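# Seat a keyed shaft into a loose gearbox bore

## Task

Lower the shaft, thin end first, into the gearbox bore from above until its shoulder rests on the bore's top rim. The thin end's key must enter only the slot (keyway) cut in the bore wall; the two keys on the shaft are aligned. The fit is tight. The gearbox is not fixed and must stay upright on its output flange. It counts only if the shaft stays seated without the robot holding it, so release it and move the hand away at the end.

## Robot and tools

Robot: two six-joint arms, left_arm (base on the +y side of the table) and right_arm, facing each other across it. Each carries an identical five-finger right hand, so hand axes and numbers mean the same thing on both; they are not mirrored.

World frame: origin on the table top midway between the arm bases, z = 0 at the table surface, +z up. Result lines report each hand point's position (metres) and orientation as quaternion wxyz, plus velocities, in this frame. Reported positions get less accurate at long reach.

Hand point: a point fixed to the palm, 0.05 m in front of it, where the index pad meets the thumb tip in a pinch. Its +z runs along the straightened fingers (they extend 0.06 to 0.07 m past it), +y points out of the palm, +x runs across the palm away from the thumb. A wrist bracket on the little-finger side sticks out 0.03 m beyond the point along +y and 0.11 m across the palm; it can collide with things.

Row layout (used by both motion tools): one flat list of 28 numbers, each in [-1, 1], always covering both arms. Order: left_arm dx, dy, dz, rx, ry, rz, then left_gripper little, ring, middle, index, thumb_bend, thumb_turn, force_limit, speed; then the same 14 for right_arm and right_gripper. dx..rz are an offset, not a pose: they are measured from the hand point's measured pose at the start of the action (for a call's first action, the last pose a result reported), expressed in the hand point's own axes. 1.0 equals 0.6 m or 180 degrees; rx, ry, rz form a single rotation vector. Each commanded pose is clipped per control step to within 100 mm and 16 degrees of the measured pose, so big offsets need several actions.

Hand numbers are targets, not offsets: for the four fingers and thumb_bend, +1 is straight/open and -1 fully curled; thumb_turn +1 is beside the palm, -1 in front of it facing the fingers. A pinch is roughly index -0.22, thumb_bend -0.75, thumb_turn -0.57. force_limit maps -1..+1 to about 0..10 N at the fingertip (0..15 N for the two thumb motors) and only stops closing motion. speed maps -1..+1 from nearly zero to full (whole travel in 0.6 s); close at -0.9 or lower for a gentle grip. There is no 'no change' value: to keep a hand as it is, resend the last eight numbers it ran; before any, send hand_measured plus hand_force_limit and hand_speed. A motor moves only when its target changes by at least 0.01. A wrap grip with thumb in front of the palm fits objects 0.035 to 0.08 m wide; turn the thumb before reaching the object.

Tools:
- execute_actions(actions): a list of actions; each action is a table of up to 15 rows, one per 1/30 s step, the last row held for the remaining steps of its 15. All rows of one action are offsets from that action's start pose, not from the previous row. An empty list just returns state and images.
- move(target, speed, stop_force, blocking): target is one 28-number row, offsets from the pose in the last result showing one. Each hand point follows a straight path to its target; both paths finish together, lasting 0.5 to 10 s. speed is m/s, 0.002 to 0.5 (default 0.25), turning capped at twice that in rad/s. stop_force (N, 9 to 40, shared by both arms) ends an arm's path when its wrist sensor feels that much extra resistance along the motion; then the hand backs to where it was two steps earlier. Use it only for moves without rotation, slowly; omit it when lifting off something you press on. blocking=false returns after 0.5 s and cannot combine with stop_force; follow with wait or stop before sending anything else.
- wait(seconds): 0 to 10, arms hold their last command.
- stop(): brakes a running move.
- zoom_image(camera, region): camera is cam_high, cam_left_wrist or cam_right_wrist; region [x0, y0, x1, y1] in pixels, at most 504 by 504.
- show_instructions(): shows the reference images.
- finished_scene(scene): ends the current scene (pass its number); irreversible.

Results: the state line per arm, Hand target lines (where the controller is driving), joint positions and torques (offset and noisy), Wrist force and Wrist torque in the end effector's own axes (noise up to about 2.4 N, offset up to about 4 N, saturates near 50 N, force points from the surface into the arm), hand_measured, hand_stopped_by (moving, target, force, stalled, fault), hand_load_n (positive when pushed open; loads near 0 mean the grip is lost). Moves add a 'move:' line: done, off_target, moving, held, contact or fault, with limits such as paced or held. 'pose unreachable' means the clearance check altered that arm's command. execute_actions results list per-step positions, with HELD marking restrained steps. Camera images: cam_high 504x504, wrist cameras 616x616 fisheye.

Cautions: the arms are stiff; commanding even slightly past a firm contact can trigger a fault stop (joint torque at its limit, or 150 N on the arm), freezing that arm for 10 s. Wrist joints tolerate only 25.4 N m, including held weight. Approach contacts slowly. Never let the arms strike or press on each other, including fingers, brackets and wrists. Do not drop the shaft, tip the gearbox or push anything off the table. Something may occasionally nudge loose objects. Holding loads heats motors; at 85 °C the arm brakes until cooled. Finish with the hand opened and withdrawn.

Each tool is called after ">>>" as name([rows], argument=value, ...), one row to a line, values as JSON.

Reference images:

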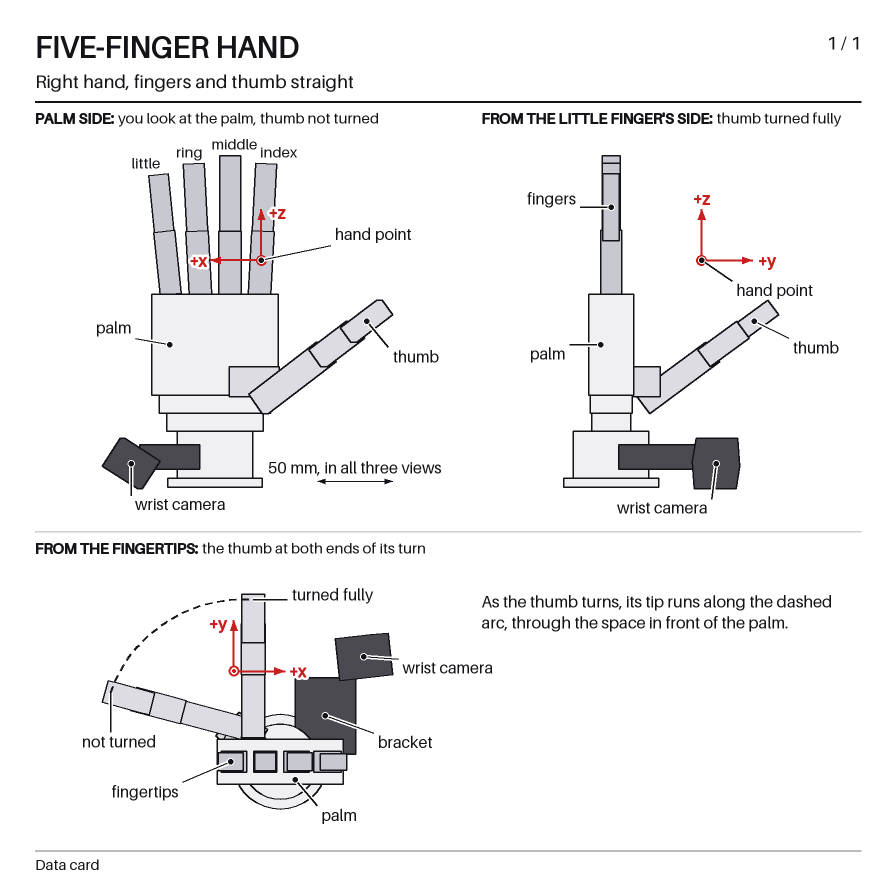

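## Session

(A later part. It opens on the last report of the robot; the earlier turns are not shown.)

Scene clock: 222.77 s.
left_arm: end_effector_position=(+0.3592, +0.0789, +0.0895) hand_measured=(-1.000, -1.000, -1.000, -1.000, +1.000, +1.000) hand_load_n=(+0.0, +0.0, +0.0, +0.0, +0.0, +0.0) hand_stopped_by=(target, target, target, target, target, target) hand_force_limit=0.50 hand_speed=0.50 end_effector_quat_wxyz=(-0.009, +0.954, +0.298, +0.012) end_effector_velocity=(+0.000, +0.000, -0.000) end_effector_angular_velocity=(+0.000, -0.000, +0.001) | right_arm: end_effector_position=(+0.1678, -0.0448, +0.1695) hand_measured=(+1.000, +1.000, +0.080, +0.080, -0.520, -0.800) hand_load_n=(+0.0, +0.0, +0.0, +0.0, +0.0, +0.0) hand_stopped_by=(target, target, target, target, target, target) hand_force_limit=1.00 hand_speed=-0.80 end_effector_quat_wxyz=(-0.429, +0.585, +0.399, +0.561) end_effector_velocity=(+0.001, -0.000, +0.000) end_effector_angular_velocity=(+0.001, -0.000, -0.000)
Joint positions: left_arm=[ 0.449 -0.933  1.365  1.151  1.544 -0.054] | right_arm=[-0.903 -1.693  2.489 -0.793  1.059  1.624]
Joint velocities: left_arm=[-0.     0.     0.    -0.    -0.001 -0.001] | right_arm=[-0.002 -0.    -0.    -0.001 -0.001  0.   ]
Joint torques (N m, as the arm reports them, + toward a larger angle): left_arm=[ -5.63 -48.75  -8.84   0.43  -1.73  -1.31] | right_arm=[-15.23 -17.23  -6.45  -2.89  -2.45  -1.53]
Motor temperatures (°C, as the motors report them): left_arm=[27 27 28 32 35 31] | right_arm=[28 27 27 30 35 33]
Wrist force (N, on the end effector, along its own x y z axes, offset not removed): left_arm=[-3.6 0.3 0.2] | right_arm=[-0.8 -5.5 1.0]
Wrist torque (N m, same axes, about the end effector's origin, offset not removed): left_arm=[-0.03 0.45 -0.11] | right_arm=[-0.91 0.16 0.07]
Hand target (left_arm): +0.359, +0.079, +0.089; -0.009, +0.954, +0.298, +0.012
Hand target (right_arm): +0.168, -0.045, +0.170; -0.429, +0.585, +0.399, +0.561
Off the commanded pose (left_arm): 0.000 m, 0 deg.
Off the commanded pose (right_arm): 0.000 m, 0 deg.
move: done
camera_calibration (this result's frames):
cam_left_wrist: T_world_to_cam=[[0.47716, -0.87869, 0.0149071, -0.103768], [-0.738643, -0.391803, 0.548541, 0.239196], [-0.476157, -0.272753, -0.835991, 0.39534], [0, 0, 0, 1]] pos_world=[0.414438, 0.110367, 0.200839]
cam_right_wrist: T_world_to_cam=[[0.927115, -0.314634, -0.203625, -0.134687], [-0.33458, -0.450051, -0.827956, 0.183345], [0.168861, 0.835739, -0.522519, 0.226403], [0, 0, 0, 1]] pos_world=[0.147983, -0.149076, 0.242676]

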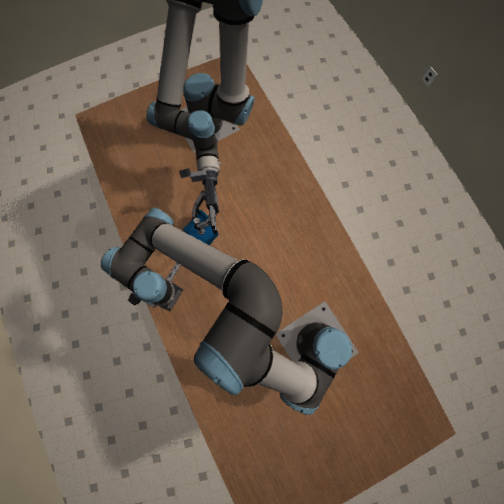

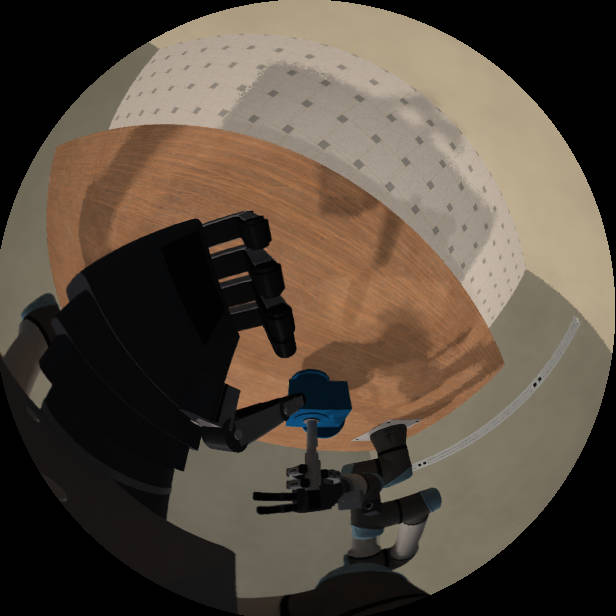

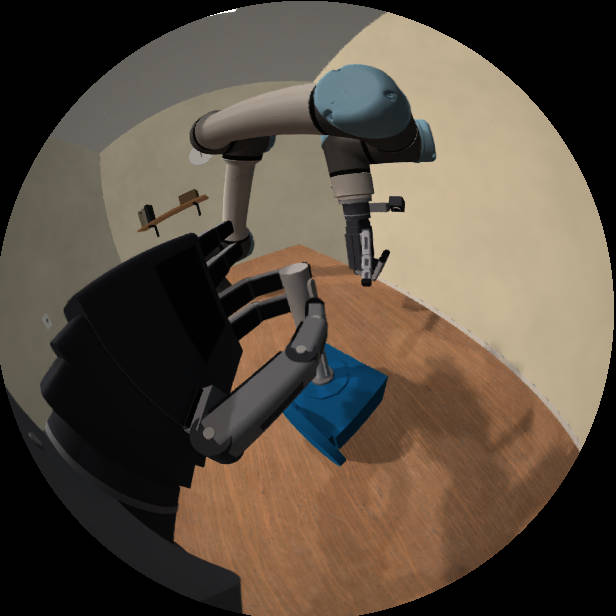

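>>> move(target=[0,0,0,0,0,0,-1,-1,-1,-1,1,1,0.5,0.5,0,-0.003,0,0,0,0,1,1,-0.02,-0.02,-0.52,-0.8,-0.5,-0.95], speed=0.003)

>>> zoom_image(camera="cam_left_wrist", region=[275,400,355,500])

>>> zoom_image(camera="cam_right_wrist", region=[270,250,370,400])

Scene clock: 223.77 s.
left_arm: end_effector_position=(+0.3592, +0.0789, +0.0895) hand_measured=(-1.000, -1.000, -1.000, -1.000, +1.000, +1.000) hand_load_n=(+0.0, +0.0, +0.0, +0.0, +0.0, +0.0) hand_stopped_by=(target, target, target, target, target, target) hand_force_limit=0.50 hand_speed=0.50 end_effector_quat_wxyz=(-0.009, +0.954, +0.298, +0.012) end_effector_velocity=(+0.000, -0.000, +0.000) end_effector_angular_velocity=(-0.001, -0.000, +0.002) | right_arm: end_effector_position=(+0.1661, -0.0442, +0.1696) hand_measured=(+1.000, +1.000, +0.032, +0.042, -0.520, -0.800) hand_load_n=(+0.0, +0.0, +2.5, +0.5, +1.5, +0.0) hand_stopped_by=(target, target, force, force, target, target) hand_force_limit=-0.50 hand_speed=-0.95 end_effector_quat_wxyz=(-0.429, +0.585, +0.399, +0.561) end_effector_velocity=(-0.000, +0.000, +0.000) end_effector_angular_velocity=(-0.000, +0.001, -0.000)
Joint positions: left_arm=[ 0.449 -0.933  1.365  1.151  1.544 -0.054] | right_arm=[-0.896 -1.693  2.489 -0.792  1.066  1.624]
Joint velocities: left_arm=[-0.    -0.    -0.001  0.     0.    -0.002] | right_arm=[ 0.001  0.    -0.001  0.001  0.002  0.   ]
Joint torques (N m, as the arm reports them, + toward a larger angle): left_arm=[ -6.13 -48.54  -9.41   0.52  -1.76  -1.27] | right_arm=[ 12.53 -16.86 -26.77   0.16   2.64  -0.25]
Motor temperatures (°C, as the motors report them): left_arm=[27 27 28 32 35 31] | right_arm=[28 27 27 30 35 33]
Wrist force (N, on the end effector, along its own x y z axes, offset not removed): left_arm=[-5.9 -0.6 -0.3] | right_arm=[-0.4 -1.3 3.3]
Wrist torque (N m, same axes, about the end effector's origin, offset not removed): left_arm=[-0.09 0.76 -0.32] | right_arm=[-0.47 0.08 0.14]
Hand target (left_arm): +0.359, +0.079, +0.089; -0.009, +0.954, +0.298, +0.012
Hand target (right_arm): +0.166, -0.044, +0.170; -0.429, +0.585, +0.399, +0.561
Off the commanded pose (left_arm): 0.000 m, 0 deg.
Off the commanded pose (right_arm): 0.000 m, 0 deg.
move: done
camera_calibration (this result's frames):
cam_left_wrist: T_world_to_cam=[[0.47716, -0.87869, 0.0149075, -0.103769], [-0.738643, -0.391803, 0.54854, 0.239196], [-0.476156, -0.272753, -0.835991, 0.39534], [0, 0, 0, 1]] pos_world=[0.414439, 0.110368, 0.200839]
cam_right_wrist: T_world_to_cam=[[0.927111, -0.314646, -0.203626, -0.132937], [-0.334594, -0.450089, -0.827929, 0.183081], [0.168854, 0.835714, -0.522561, 0.226281], [0, 0, 0, 1]] pos_world=[0.146297, -0.148532, 0.242754]

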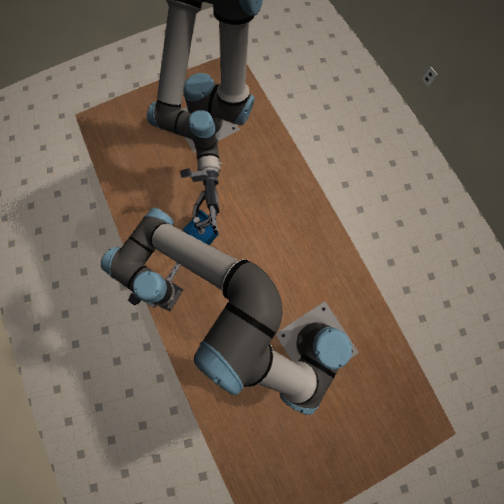

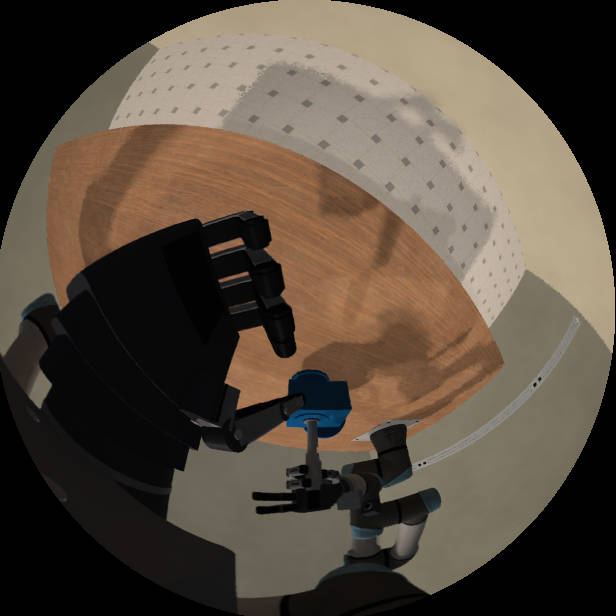

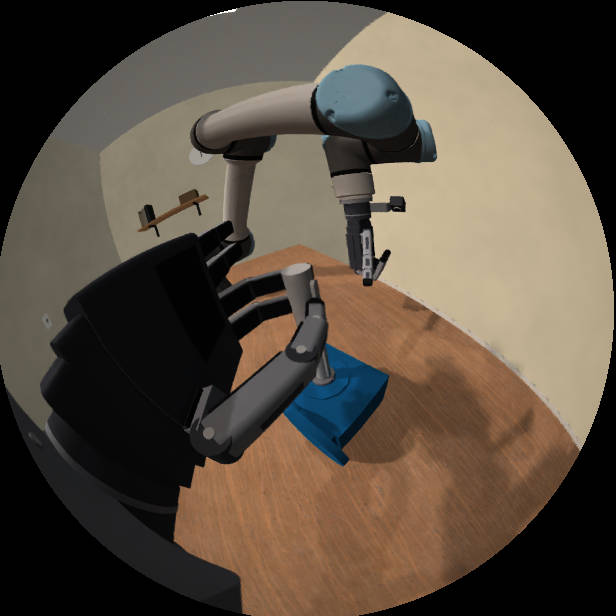

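Region (275, 400, 355, 500) of cam_left_wrist's 616x616 image, scaled by 5.040, with more detail than that image has; it fills the left 403 columns of this view, and the rest is white.

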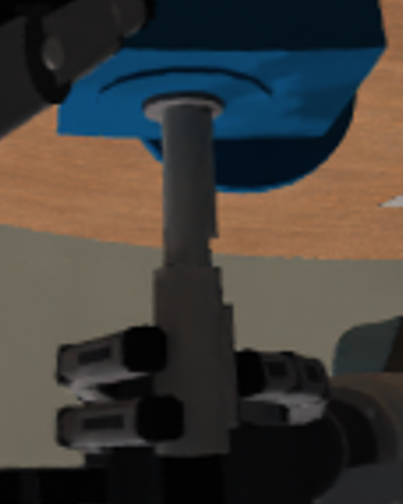

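Region (270, 250, 370, 400) of cam_right_wrist's 616x616 image, scaled by 3.360, with more detail than that image has.

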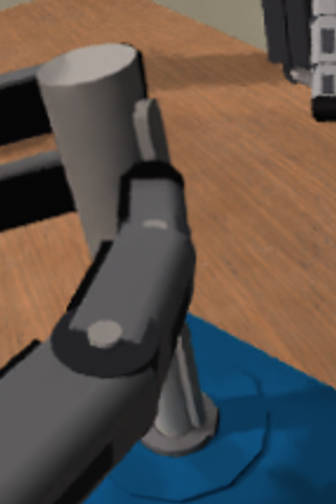

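>>> move(target=[0,0,0,0,0,0,-1,-1,-1,-1,1,1,0.5,0.5,0,0,0,0,0,0,1,1,-0.3,-0.3,-0.52,-0.8,1,-0.9])

>>> move(target=[0,0,0,0,0,0,-1,-1,-1,-1,1,1,0.5,0.5,0.002,0.0052,0.0025,0,-0.0057,0.0118,1,1,-0.3,-0.3,-0.52,-0.8,1,-0.9], speed=0.01)

>>> move(target=[0,0,0,0,0,0,-1,-1,-1,-1,1,1,0.5,0.5,0.02,-0.0018,0.0004,0,0,0,1,1,-0.3,-0.3,-0.52,-0.8,1,-0.9], speed=0.01)

>>> zoom_image(camera="cam_left_wrist", region=[275,400,355,500])

>>> zoom_image(camera="cam_right_wrist", region=[300,350,355,405])

Scene clock: 224.80 s.
left_arm: end_effector_position=(+0.3592, +0.0789, +0.0895) hand_measured=(-1.000, -1.000, -1.000, -1.000, +1.000, +1.000) hand_load_n=(+0.0, +0.0, +0.0, +0.0, +0.0, +0.0) hand_stopped_by=(target, target, target, target, target, target) hand_force_limit=0.50 hand_speed=0.50 end_effector_quat_wxyz=(-0.009, +0.954, +0.298, +0.012) end_effector_velocity=(+0.000, -0.000, -0.000) end_effector_angular_velocity=(-0.001, -0.002, -0.001) | right_arm: end_effector_position=(+0.1661, -0.0442, +0.1696) hand_measured=(+1.000, +1.000, -0.004, +0.002, -0.514, -0.800) hand_load_n=(+0.0, +0.0, +9.0, +10.5, +9.0, -1.0) hand_stopped_by=(target, target, force, force, target, target) hand_force_limit=1.00 hand_speed=-0.90 end_effector_quat_wxyz=(-0.429, +0.585, +0.399, +0.561) end_effector_velocity=(-0.000, +0.000, -0.000) end_effector_angular_velocity=(+0.000, -0.000, +0.001)
Joint positions: left_arm=[ 0.449 -0.933  1.365  1.151  1.544 -0.054] | right_arm=[-0.896 -1.693  2.489 -0.792  1.066  1.624]
Joint velocities: left_arm=[ 0.     0.    -0.    -0.001 -0.001  0.001] | right_arm=[ 0.    -0.     0.001 -0.001 -0.001  0.   ]
Joint torques (N m, as the arm reports them, + toward a larger angle): left_arm=[ -5.39 -48.29  -8.58   0.52  -1.71  -1.39] | right_arm=[ -0.91 -12.88 -17.99  -0.45  -1.99   0.56]
Motor temperatures (°C, as the motors report them): left_arm=[27 27 28 32 35 31] | right_arm=[28 27 27 30 35 33]
Wrist force (N, on the end effector, along its own x y z axes, offset not removed): left_arm=[-1.9 1.1 0.9] | right_arm=[1.3 -3.3 3.8]
Wrist torque (N m, same axes, about the end effector's origin, offset not removed): left_arm=[0.24 0.08 -0.18] | right_arm=[-0.16 0.39 0.09]
Hand target (left_arm): +0.359, +0.079, +0.089; -0.009, +0.954, +0.298, +0.012
Hand target (right_arm): +0.166, -0.044, +0.170; -0.429, +0.585, +0.399, +0.561
Off the commanded pose (left_arm): 0.000 m, 0 deg.
Off the commanded pose (right_arm): 0.000 m, 0 deg.
move: done
camera_calibration (this result's frames):
cam_left_wrist: T_world_to_cam=[[0.47716, -0.87869, 0.0149072, -0.103768], [-0.738643, -0.391803, 0.54854, 0.239196], [-0.476156, -0.272753, -0.835991, 0.39534], [0, 0, 0, 1]] pos_world=[0.414438, 0.110368, 0.200839]
cam_right_wrist: T_world_to_cam=[[0.927134, -0.314602, -0.203588, -0.132907], [-0.334529, -0.450056, -0.827973, 0.18312], [0.168856, 0.835749, -0.522506, 0.226271], [0, 0, 0, 1]] pos_world=[0.146275, -0.148504, 0.242788]

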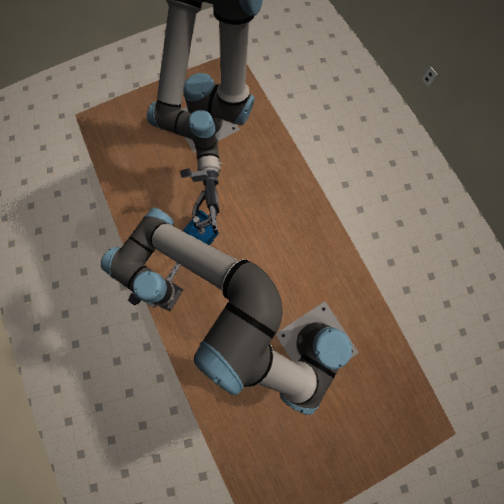

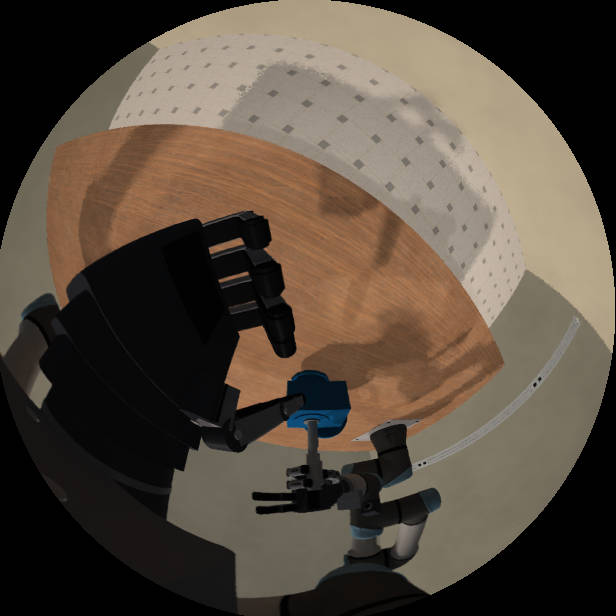

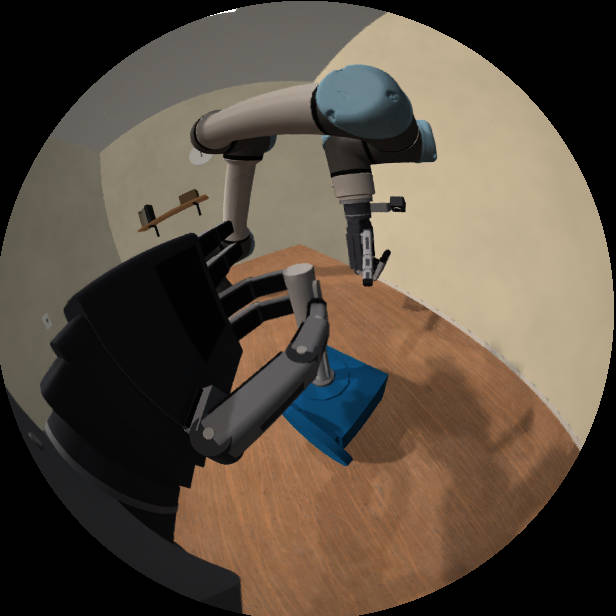

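Scene clock: 227.07 s.
left_arm: end_effector_position=(+0.3592, +0.0789, +0.0895) hand_measured=(-1.000, -1.000, -1.000, -1.000, +1.000, +1.000) hand_load_n=(+0.0, +0.0, +0.0, +0.0, +0.0, +0.0) hand_stopped_by=(target, target, target, target, target, target) hand_force_limit=0.50 hand_speed=0.50 end_effector_quat_wxyz=(-0.009, +0.954, +0.298, +0.012) end_effector_velocity=(+0.001, +0.001, -0.001) end_effector_angular_velocity=(+0.001, -0.000, +0.000) | right_arm: end_effector_position=(+0.1696, -0.0438, +0.1706) hand_measured=(+1.000, +1.000, -0.004, +0.002, -0.514, -0.800) hand_load_n=(+0.0, +0.0, +7.5, +9.5, +10.5, +0.5) hand_stopped_by=(target, target, force, force, target, target) hand_force_limit=1.00 hand_speed=-0.90 end_effector_quat_wxyz=(-0.436, +0.597, +0.392, +0.547) end_effector_velocity=(+0.000, -0.000, -0.000) end_effector_angular_velocity=(-0.002, +0.004, -0.000)
Joint positions: left_arm=[ 0.449 -0.933  1.365  1.151  1.544 -0.054] | right_arm=[-0.91  -1.702  2.469 -0.743  1.051  1.651]
Joint velocities: left_arm=[ 0.001  0.001  0.    -0.    -0.001  0.001] | right_arm=[-0.001 -0.001 -0.002  0.005 -0.001  0.002]
Joint torques (N m, as the arm reports them, + toward a larger angle): left_arm=[ -6.05 -48.68  -8.89   0.54  -1.76  -1.33] | right_arm=[-15.41 -20.48 -32.57  -2.16  -2.6    1.35]
Motor temperatures (°C, as the motors report them): left_arm=[27 27 28 32 35 31] | right_arm=[28 27 27 30 35 33]
Wrist force (N, on the end effector, along its own x y z axes, offset not removed): left_arm=[-3.9 -0.8 1.2] | right_arm=[-6.8 -0.5 -0.6]
Wrist torque (N m, same axes, about the end effector's origin, offset not removed): left_arm=[-0.15 0.41 -0.37] | right_arm=[-0.06 -0.10 0.04]
Hand target (left_arm): +0.359, +0.079, +0.089; -0.009, +0.954, +0.298, +0.012
Hand target (right_arm): +0.170, -0.044, +0.171; -0.436, +0.597, +0.392, +0.547
Off the commanded pose (left_arm): 0.000 m, 0 deg.
Off the commanded pose (right_arm): 0.000 m, 0 deg.
move: done
camera_calibration (this result's frames):
cam_left_wrist: T_world_to_cam=[[0.47716, -0.87869, 0.0149072, -0.103769], [-0.738643, -0.391803, 0.54854, 0.239196], [-0.476156, -0.272753, -0.835991, 0.39534], [0, 0, 0, 1]] pos_world=[0.414439, 0.110368, 0.200839]
cam_right_wrist: T_world_to_cam=[[0.918397, -0.314998, -0.239421, -0.1282], [-0.36746, -0.454701, -0.811308, 0.187852], [0.146695, 0.833081, -0.533345, 0.231369], [0, 0, 0, 1]] pos_world=[0.152826, -0.147715, 0.245112]

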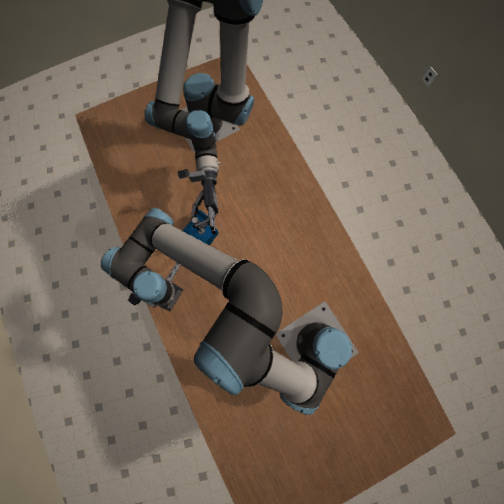

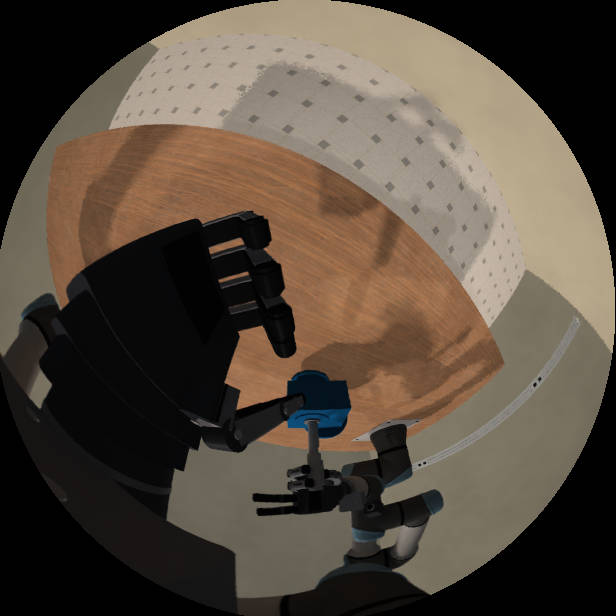

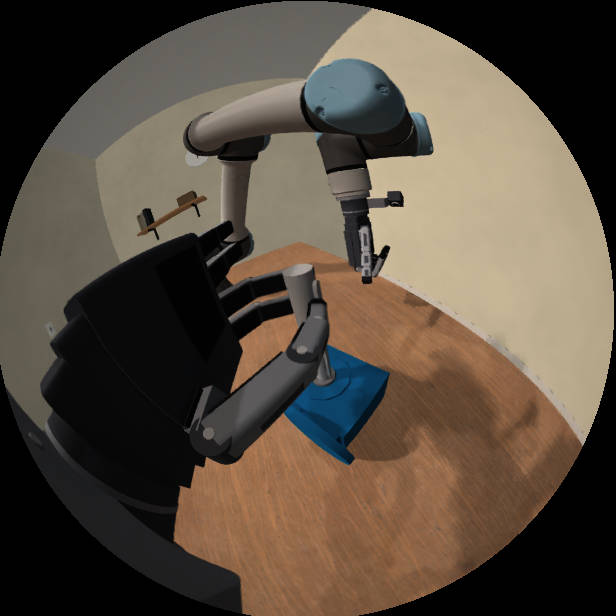

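Scene clock: 228.50 s.
left_arm: end_effector_position=(+0.3592, +0.0789, +0.0895) hand_measured=(-1.000, -1.000, -1.000, -1.000, +1.000, +1.000) hand_load_n=(+0.0, +0.0, +0.0, +0.0, +0.0, +0.0) hand_stopped_by=(target, target, target, target, target, target) hand_force_limit=0.50 hand_speed=0.50 end_effector_quat_wxyz=(-0.009, +0.954, +0.298, +0.012) end_effector_velocity=(+0.000, -0.000, +0.001) end_effector_angular_velocity=(-0.001, -0.001, -0.001) | right_arm: end_effector_position=(+0.1697, -0.0433, +0.1826) hand_measured=(+1.000, +1.000, -0.004, +0.002, -0.514, -0.800) hand_load_n=(+0.0, +0.0, +6.5, +9.5, +11.5, +1.0) hand_stopped_by=(target, target, force, force, target, target) hand_force_limit=1.00 hand_speed=-0.90 end_effector_quat_wxyz=(-0.436, +0.597, +0.392, +0.547) end_effector_velocity=(+0.000, +0.000, +0.002) end_effector_angular_velocity=(+0.001, -0.001, -0.000)
Joint positions: left_arm=[ 0.449 -0.933  1.365  1.151  1.544 -0.054] | right_arm=[-0.909 -1.73   2.45  -0.696  1.052  1.651]
Joint velocities: left_arm=[ 0.    -0.001 -0.001  0.    -0.001  0.001] | right_arm=[-0.    -0.003 -0.002  0.004  0.     0.   ]
Joint torques (N m, as the arm reports them, + toward a larger angle): left_arm=[ -5.77 -49.26  -8.86   0.44  -1.66  -1.35] | right_arm=[ 12.36 -17.17 -29.67  -0.78   2.49  -1.69]
Motor temperatures (°C, as the motors report them): left_arm=[27 27 28 32 35 31] | right_arm=[28 27 27 30 35 33]
Wrist force (N, on the end effector, along its own x y z axes, offset not removed): left_arm=[-3.6 0.4 2.7] | right_arm=[-0.9 1.4 2.0]
Wrist torque (N m, same axes, about the end effector's origin, offset not removed): left_arm=[0.00 0.41 -0.17] | right_arm=[0.07 -0.03 0.25]
Hand target (left_arm): +0.359, +0.079, +0.089; -0.009, +0.954, +0.298, +0.012
Hand target (right_arm): +0.170, -0.043, +0.183; -0.436, +0.597, +0.392, +0.547
Off the commanded pose (left_arm): 0.000 m, 0 deg.
Off the commanded pose (right_arm): 0.000 m, 0 deg.
move: done
camera_calibration (this result's frames):
cam_left_wrist: T_world_to_cam=[[0.47716, -0.87869, 0.0149071, -0.103768], [-0.738643, -0.391803, 0.548541, 0.239196], [-0.476156, -0.272753, -0.835991, 0.39534], [0, 0, 0, 1]] pos_world=[0.414438, 0.110368, 0.200839]
cam_right_wrist: T_world_to_cam=[[0.918399, -0.314994, -0.239419, -0.125338], [-0.367452, -0.454683, -0.811321, 0.197809], [0.146701, 0.833092, -0.533326, 0.237347], [0, 0, 0, 1]] pos_world=[0.152976, -0.147272, 0.257061]

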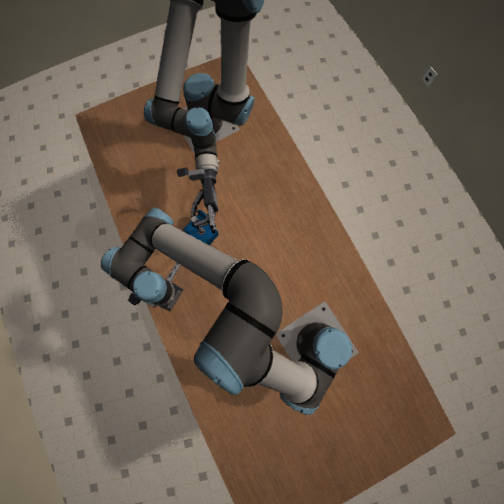

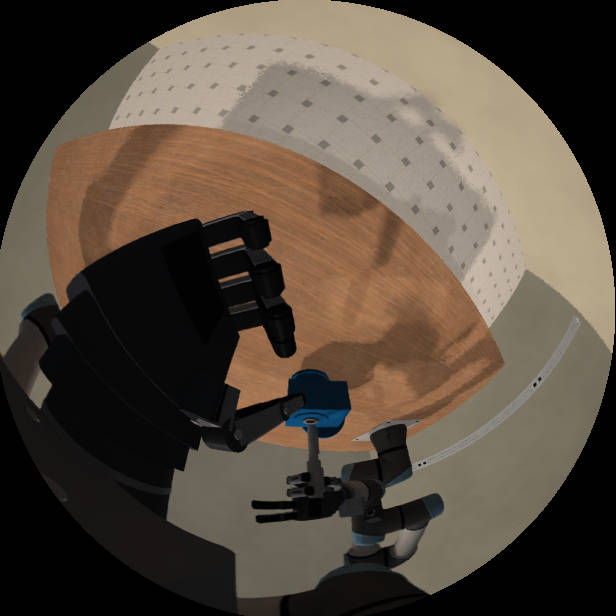

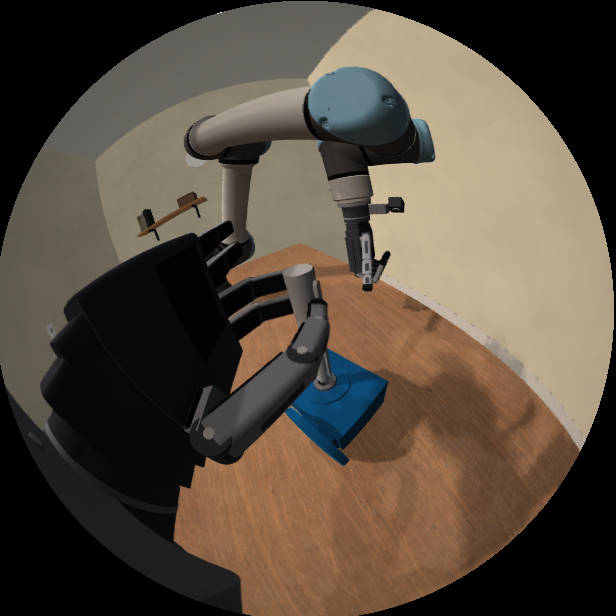

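Region (275, 400, 355, 500) of cam_left_wrist's 616x616 image, scaled by 5.040, with more detail than that image has; it fills the left 403 columns of this view, and the rest is white.

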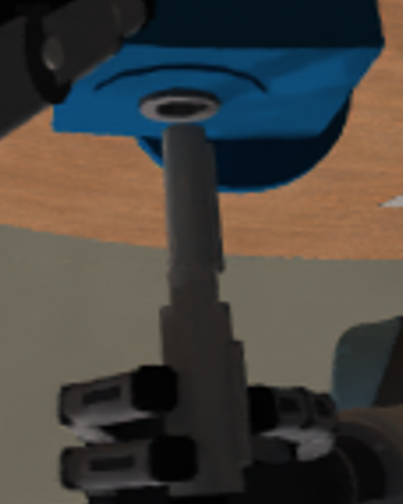

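Region (300, 350, 355, 405) of cam_right_wrist's 616x616 image, scaled by 9.164, with more detail than that image has.

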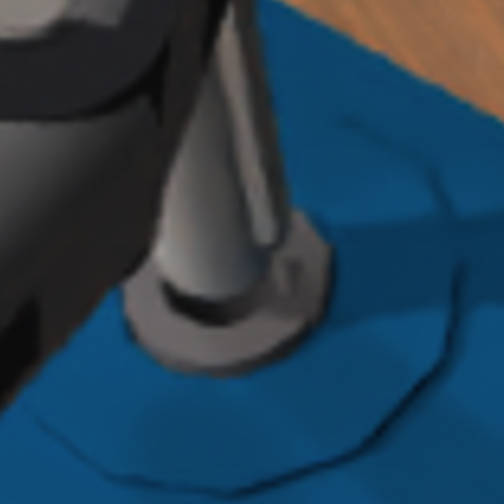

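>>> zoom_image(camera="cam_left_wrist", region=[296,408,326,438])

>>> zoom_image(camera="cam_high", region=[185,205,220,240])

Region (296, 408, 326, 438) of cam_left_wrist's 616x616 image, scaled by 16.800, with more detail than that image has.

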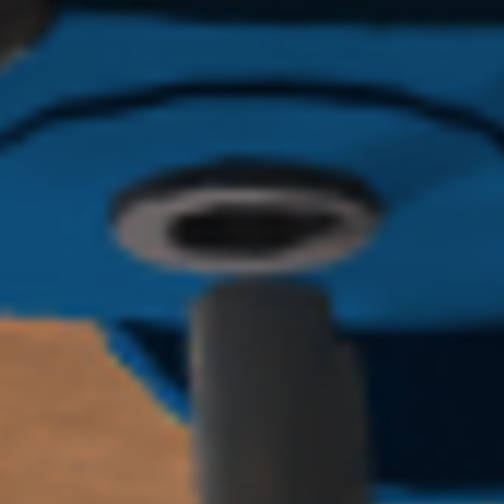

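Region (185, 205, 220, 240) of cam_high's 504x504 image, scaled by 14.400, with more detail than that image has.

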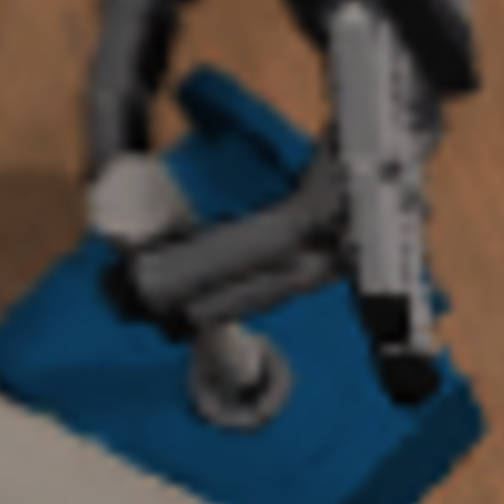

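>>> move(target=[0,0,0,0,0,0,-1,-1,-1,-1,1,1,0.5,0.5,-0.008,0.003,0.0035,0.044,-0.0064,0,1,1,-0.4,-0.4,-0.52,-0.8,1,-0.9], speed=0.04)

>>> zoom_image(camera="cam_left_wrist", region=[275,400,355,500])

>>> zoom_image(camera="cam_right_wrist", region=[300,350,355,405])

Scene clock: 230.97 s.
left_arm: end_effector_position=(+0.3592, +0.0789, +0.0895) hand_measured=(-1.000, -1.000, -1.000, -1.000, +1.000, +1.000) hand_load_n=(+0.0, +0.0, +0.0, +0.0, +0.0, +0.0) hand_stopped_by=(target, target, target, target, target, target) hand_force_limit=0.50 hand_speed=0.50 end_effector_quat_wxyz=(-0.009, +0.954, +0.298, +0.012) end_effector_velocity=(+0.000, -0.000, +0.000) end_effector_angular_velocity=(-0.001, -0.001, -0.000) | right_arm: end_effector_position=(+0.1716, -0.0419, +0.1777) hand_measured=(+1.000, +1.000, -0.018, +0.000, -0.512, -0.800) hand_load_n=(+0.0, +0.0, +9.5, +9.5, +14.5, +2.5) hand_stopped_by=(target, target, force, force, target, target) hand_force_limit=1.00 hand_speed=-0.90 end_effector_quat_wxyz=(-0.472, +0.572, +0.433, +0.513) end_effector_velocity=(+0.000, +0.000, -0.000) end_effector_angular_velocity=(+0.000, -0.000, +0.012)
Joint positions: left_arm=[ 0.449 -0.933  1.365  1.151  1.544 -0.054] | right_arm=[-1.052 -1.722  2.454 -0.692  0.77   1.638]
Joint velocities: left_arm=[ 0.     0.    -0.002 -0.    -0.     0.   ] | right_arm=[-0.01   0.002 -0.001 -0.    -0.022 -0.001]
Joint torques (N m, as the arm reports them, + toward a larger angle): left_arm=[ -5.38 -49.37  -8.67   0.41  -1.68  -1.26] | right_arm=[-14.28  -1.2  -29.26  -0.2   -2.53  -1.69]
Motor temperatures (°C, as the motors report them): left_arm=[27 27 28 32 35 31] | right_arm=[28 27 27 30 35 33]
Wrist force (N, on the end effector, along its own x y z axes, offset not removed): left_arm=[-3.5 -2.4 -0.2] | right_arm=[-2.7 -1.3 0.6]
Wrist torque (N m, same axes, about the end effector's origin, offset not removed): left_arm=[-0.13 0.44 -0.18] | right_arm=[-0.38 0.23 0.09]
Hand target (left_arm): +0.359, +0.079, +0.089; -0.009, +0.954, +0.298, +0.012
Hand target (right_arm): +0.172, -0.042, +0.178; -0.472, +0.571, +0.433, +0.513
Off the commanded pose (left_arm): 0.000 m, 0 deg.
Off the commanded pose (right_arm): 0.000 m, 0 deg.
move: done
camera_calibration (this result's frames):
cam_left_wrist: T_world_to_cam=[[0.47716, -0.87869, 0.0149071, -0.103768], [-0.738643, -0.391803, 0.54854, 0.239196], [-0.476156, -0.272753, -0.835991, 0.39534], [0, 0, 0, 1]] pos_world=[0.414439, 0.110368, 0.200839]
cam_right_wrist: T_world_to_cam=[[0.951969, -0.186652, -0.242725, -0.127606], [-0.304938, -0.506223, -0.806692, 0.181448], [0.0276981, 0.841962, -0.538826, 0.255027], [0, 0, 0, 1]] pos_world=[0.169743, -0.146688, 0.252815]

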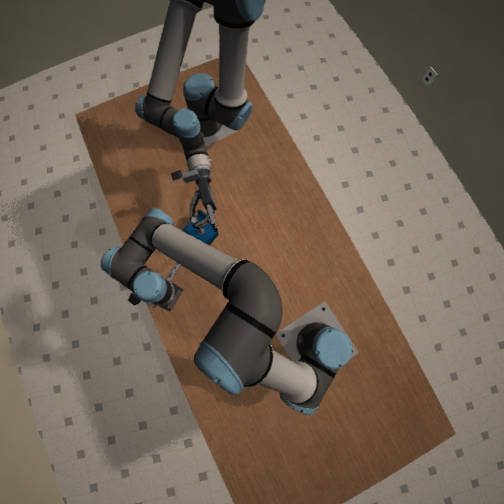

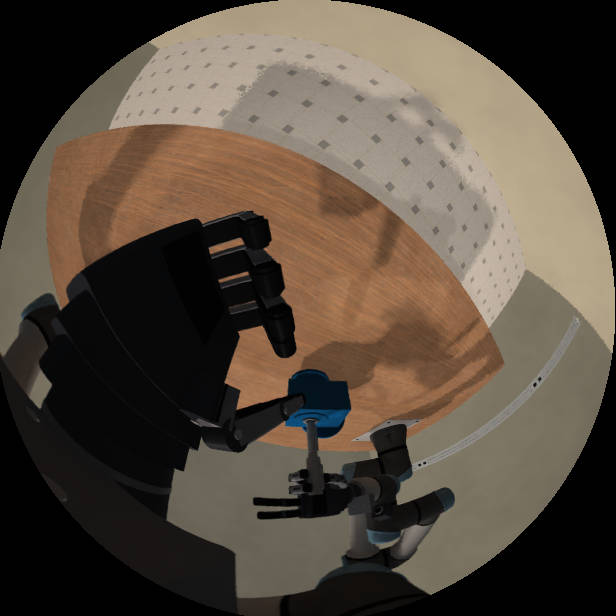

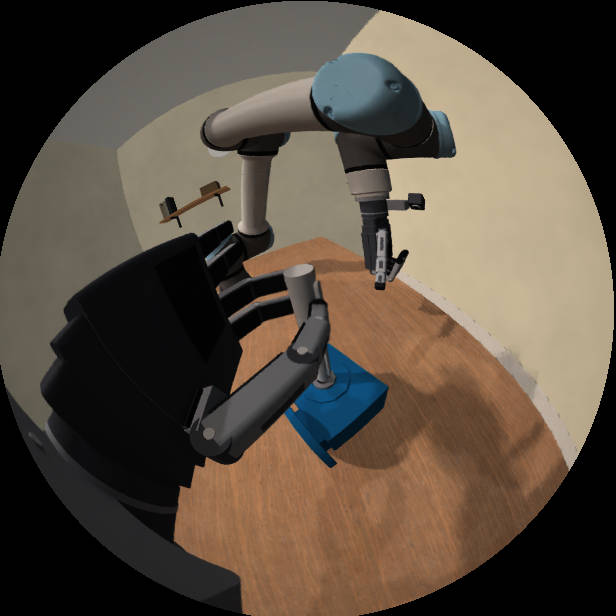

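Region (275, 400, 355, 500) of cam_left_wrist's 616x616 image, scaled by 5.040, with more detail than that image has; it fills the left 403 columns of this view, and the rest is white.

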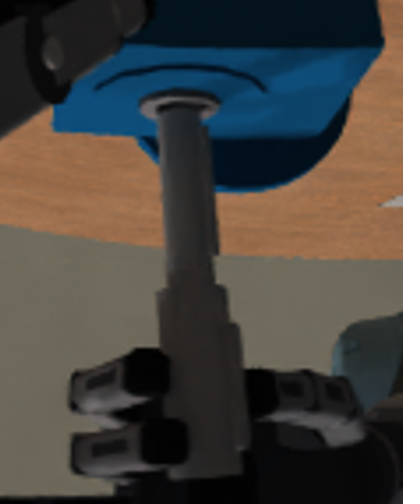

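Region (300, 350, 355, 405) of cam_right_wrist's 616x616 image, scaled by 9.164, with more detail than that image has.

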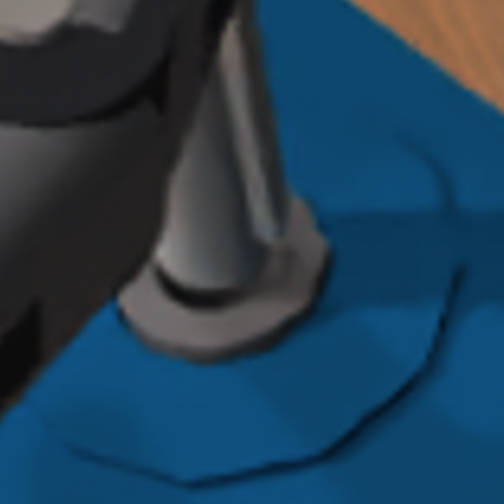

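>>> move(target=[0,0,0,0,0,0,-1,-1,-1,-1,1,1,0.5,0.5,0,-0.004,0.0017,0,-0.004,-0.0076,1,1,-0.4,-0.4,-0.52,-0.8,1,-0.9], speed=0.02)

>>> zoom_image(camera="cam_left_wrist", region=[275,400,355,500])

>>> zoom_image(camera="cam_right_wrist", region=[270,255,370,405])

Scene clock: 232.07 s.
left_arm: end_effector_position=(+0.3592, +0.0789, +0.0895) hand_measured=(-1.000, -1.000, -1.000, -1.000, +1.000, +1.000) hand_load_n=(+0.0, +0.0, +0.0, +0.0, +0.0, +0.0) hand_stopped_by=(target, target, target, target, target, target) hand_force_limit=0.50 hand_speed=0.50 end_effector_quat_wxyz=(-0.009, +0.954, +0.298, +0.012) end_effector_velocity=(+0.000, +0.000, +0.001) end_effector_angular_velocity=(+0.000, -0.001, -0.000) | right_arm: end_effector_position=(+0.1695, -0.0405, +0.1779) hand_measured=(+1.000, +1.000, -0.018, +0.000, -0.512, -0.800) hand_load_n=(+0.0, +0.0, +10.0, +9.5, +14.5, +2.5) hand_stopped_by=(target, target, force, force, target, target) hand_force_limit=1.00 hand_speed=-0.90 end_effector_quat_wxyz=(-0.463, +0.570, +0.442, +0.515) end_effector_velocity=(-0.001, +0.000, -0.000) end_effector_angular_velocity=(-0.003, -0.004, +0.000)
Joint positions: left_arm=[ 0.449 -0.933  1.365  1.151  1.544 -0.054] | right_arm=[-1.038 -1.72   2.446 -0.669  0.783  1.603]
Joint velocities: left_arm=[ 0.    -0.001 -0.     0.001 -0.001  0.001] | right_arm=[ 0.004  0.    -0.001  0.004  0.004 -0.007]
Joint torques (N m, as the arm reports them, + toward a larger angle): left_arm=[ -5.22 -48.77  -8.95   0.45  -1.83  -1.32] | right_arm=[ 13.33  -0.63 -29.24  -0.13   2.49  -1.73]
Motor temperatures (°C, as the motors report them): left_arm=[27 27 28 32 35 31] | right_arm=[28 27 27 30 35 33]
Wrist force (N, on the end effector, along its own x y z axes, offset not removed): left_arm=[-4.2 -0.2 1.3] | right_arm=[-4.8 0.4 0.6]
Wrist torque (N m, same axes, about the end effector's origin, offset not removed): left_arm=[-0.01 0.51 -0.33] | right_arm=[-0.04 0.58 0.15]
Hand target (left_arm): +0.359, +0.079, +0.089; -0.009, +0.954, +0.298, +0.012
Hand target (right_arm): +0.169, -0.040, +0.178; -0.463, +0.570, +0.442, +0.515
Off the commanded pose (left_arm): 0.000 m, 0 deg.
Off the commanded pose (right_arm): 0.000 m, 0 deg.
move: done
camera_calibration (this result's frames):
cam_left_wrist: T_world_to_cam=[[0.47716, -0.87869, 0.0149072, -0.103769], [-0.738643, -0.391803, 0.54854, 0.239196], [-0.476156, -0.272753, -0.835991, 0.39534], [0, 0, 0, 1]] pos_world=[0.414439, 0.110368, 0.200839]
cam_right_wrist: T_world_to_cam=[[0.957154, -0.188655, -0.219694, -0.130317], [-0.287133, -0.519894, -0.804528, 0.17771], [0.0375603, 0.833138, -0.551788, 0.254276], [0, 0, 0, 1]] pos_world=[0.166209, -0.144042, 0.25465]

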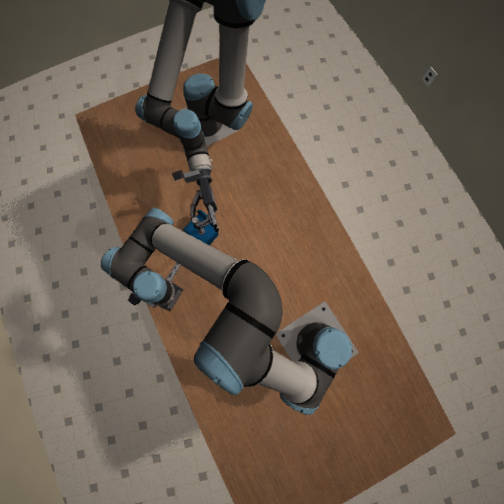

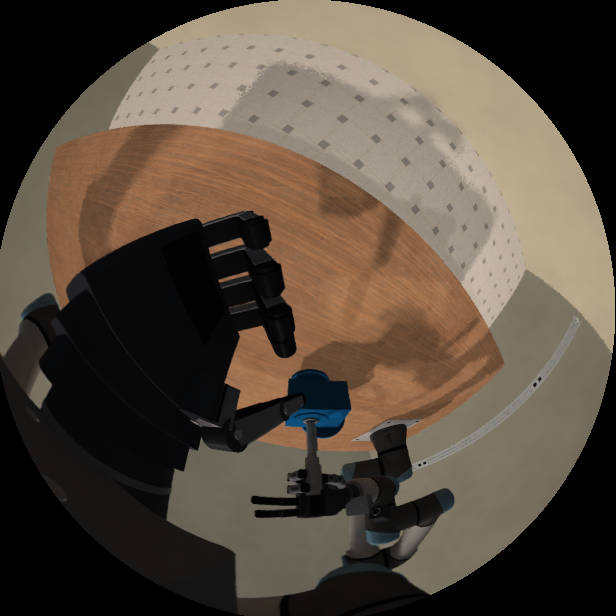

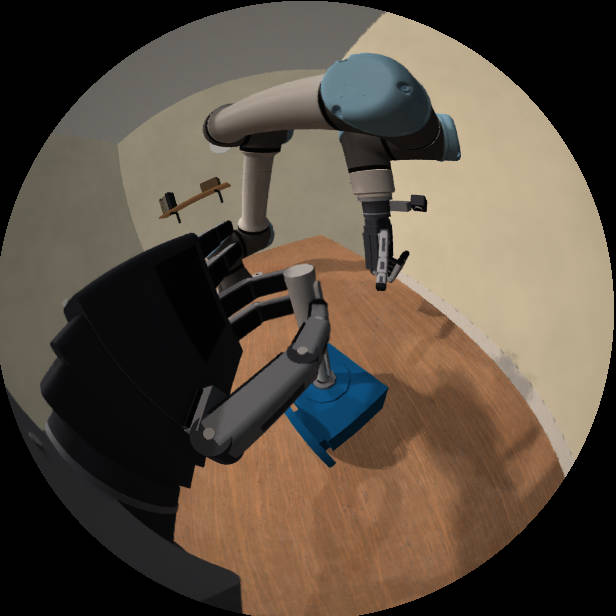

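Region (275, 400, 355, 500) of cam_left_wrist's 616x616 image, scaled by 5.040, with more detail than that image has; it fills the left 403 columns of this view, and the rest is white.

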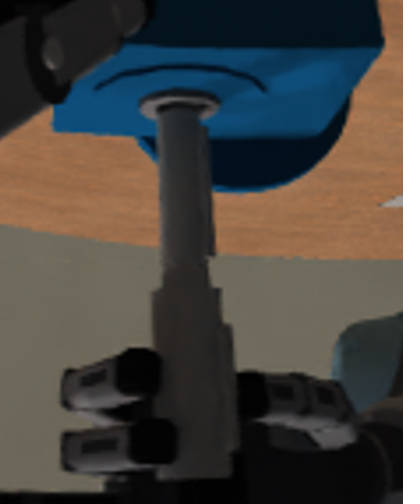

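Region (270, 255, 370, 405) of cam_right_wrist's 616x616 image, scaled by 3.360, with more detail than that image has.

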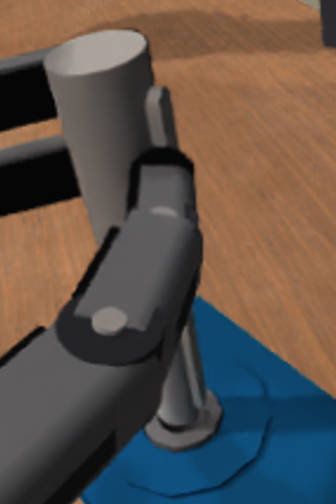

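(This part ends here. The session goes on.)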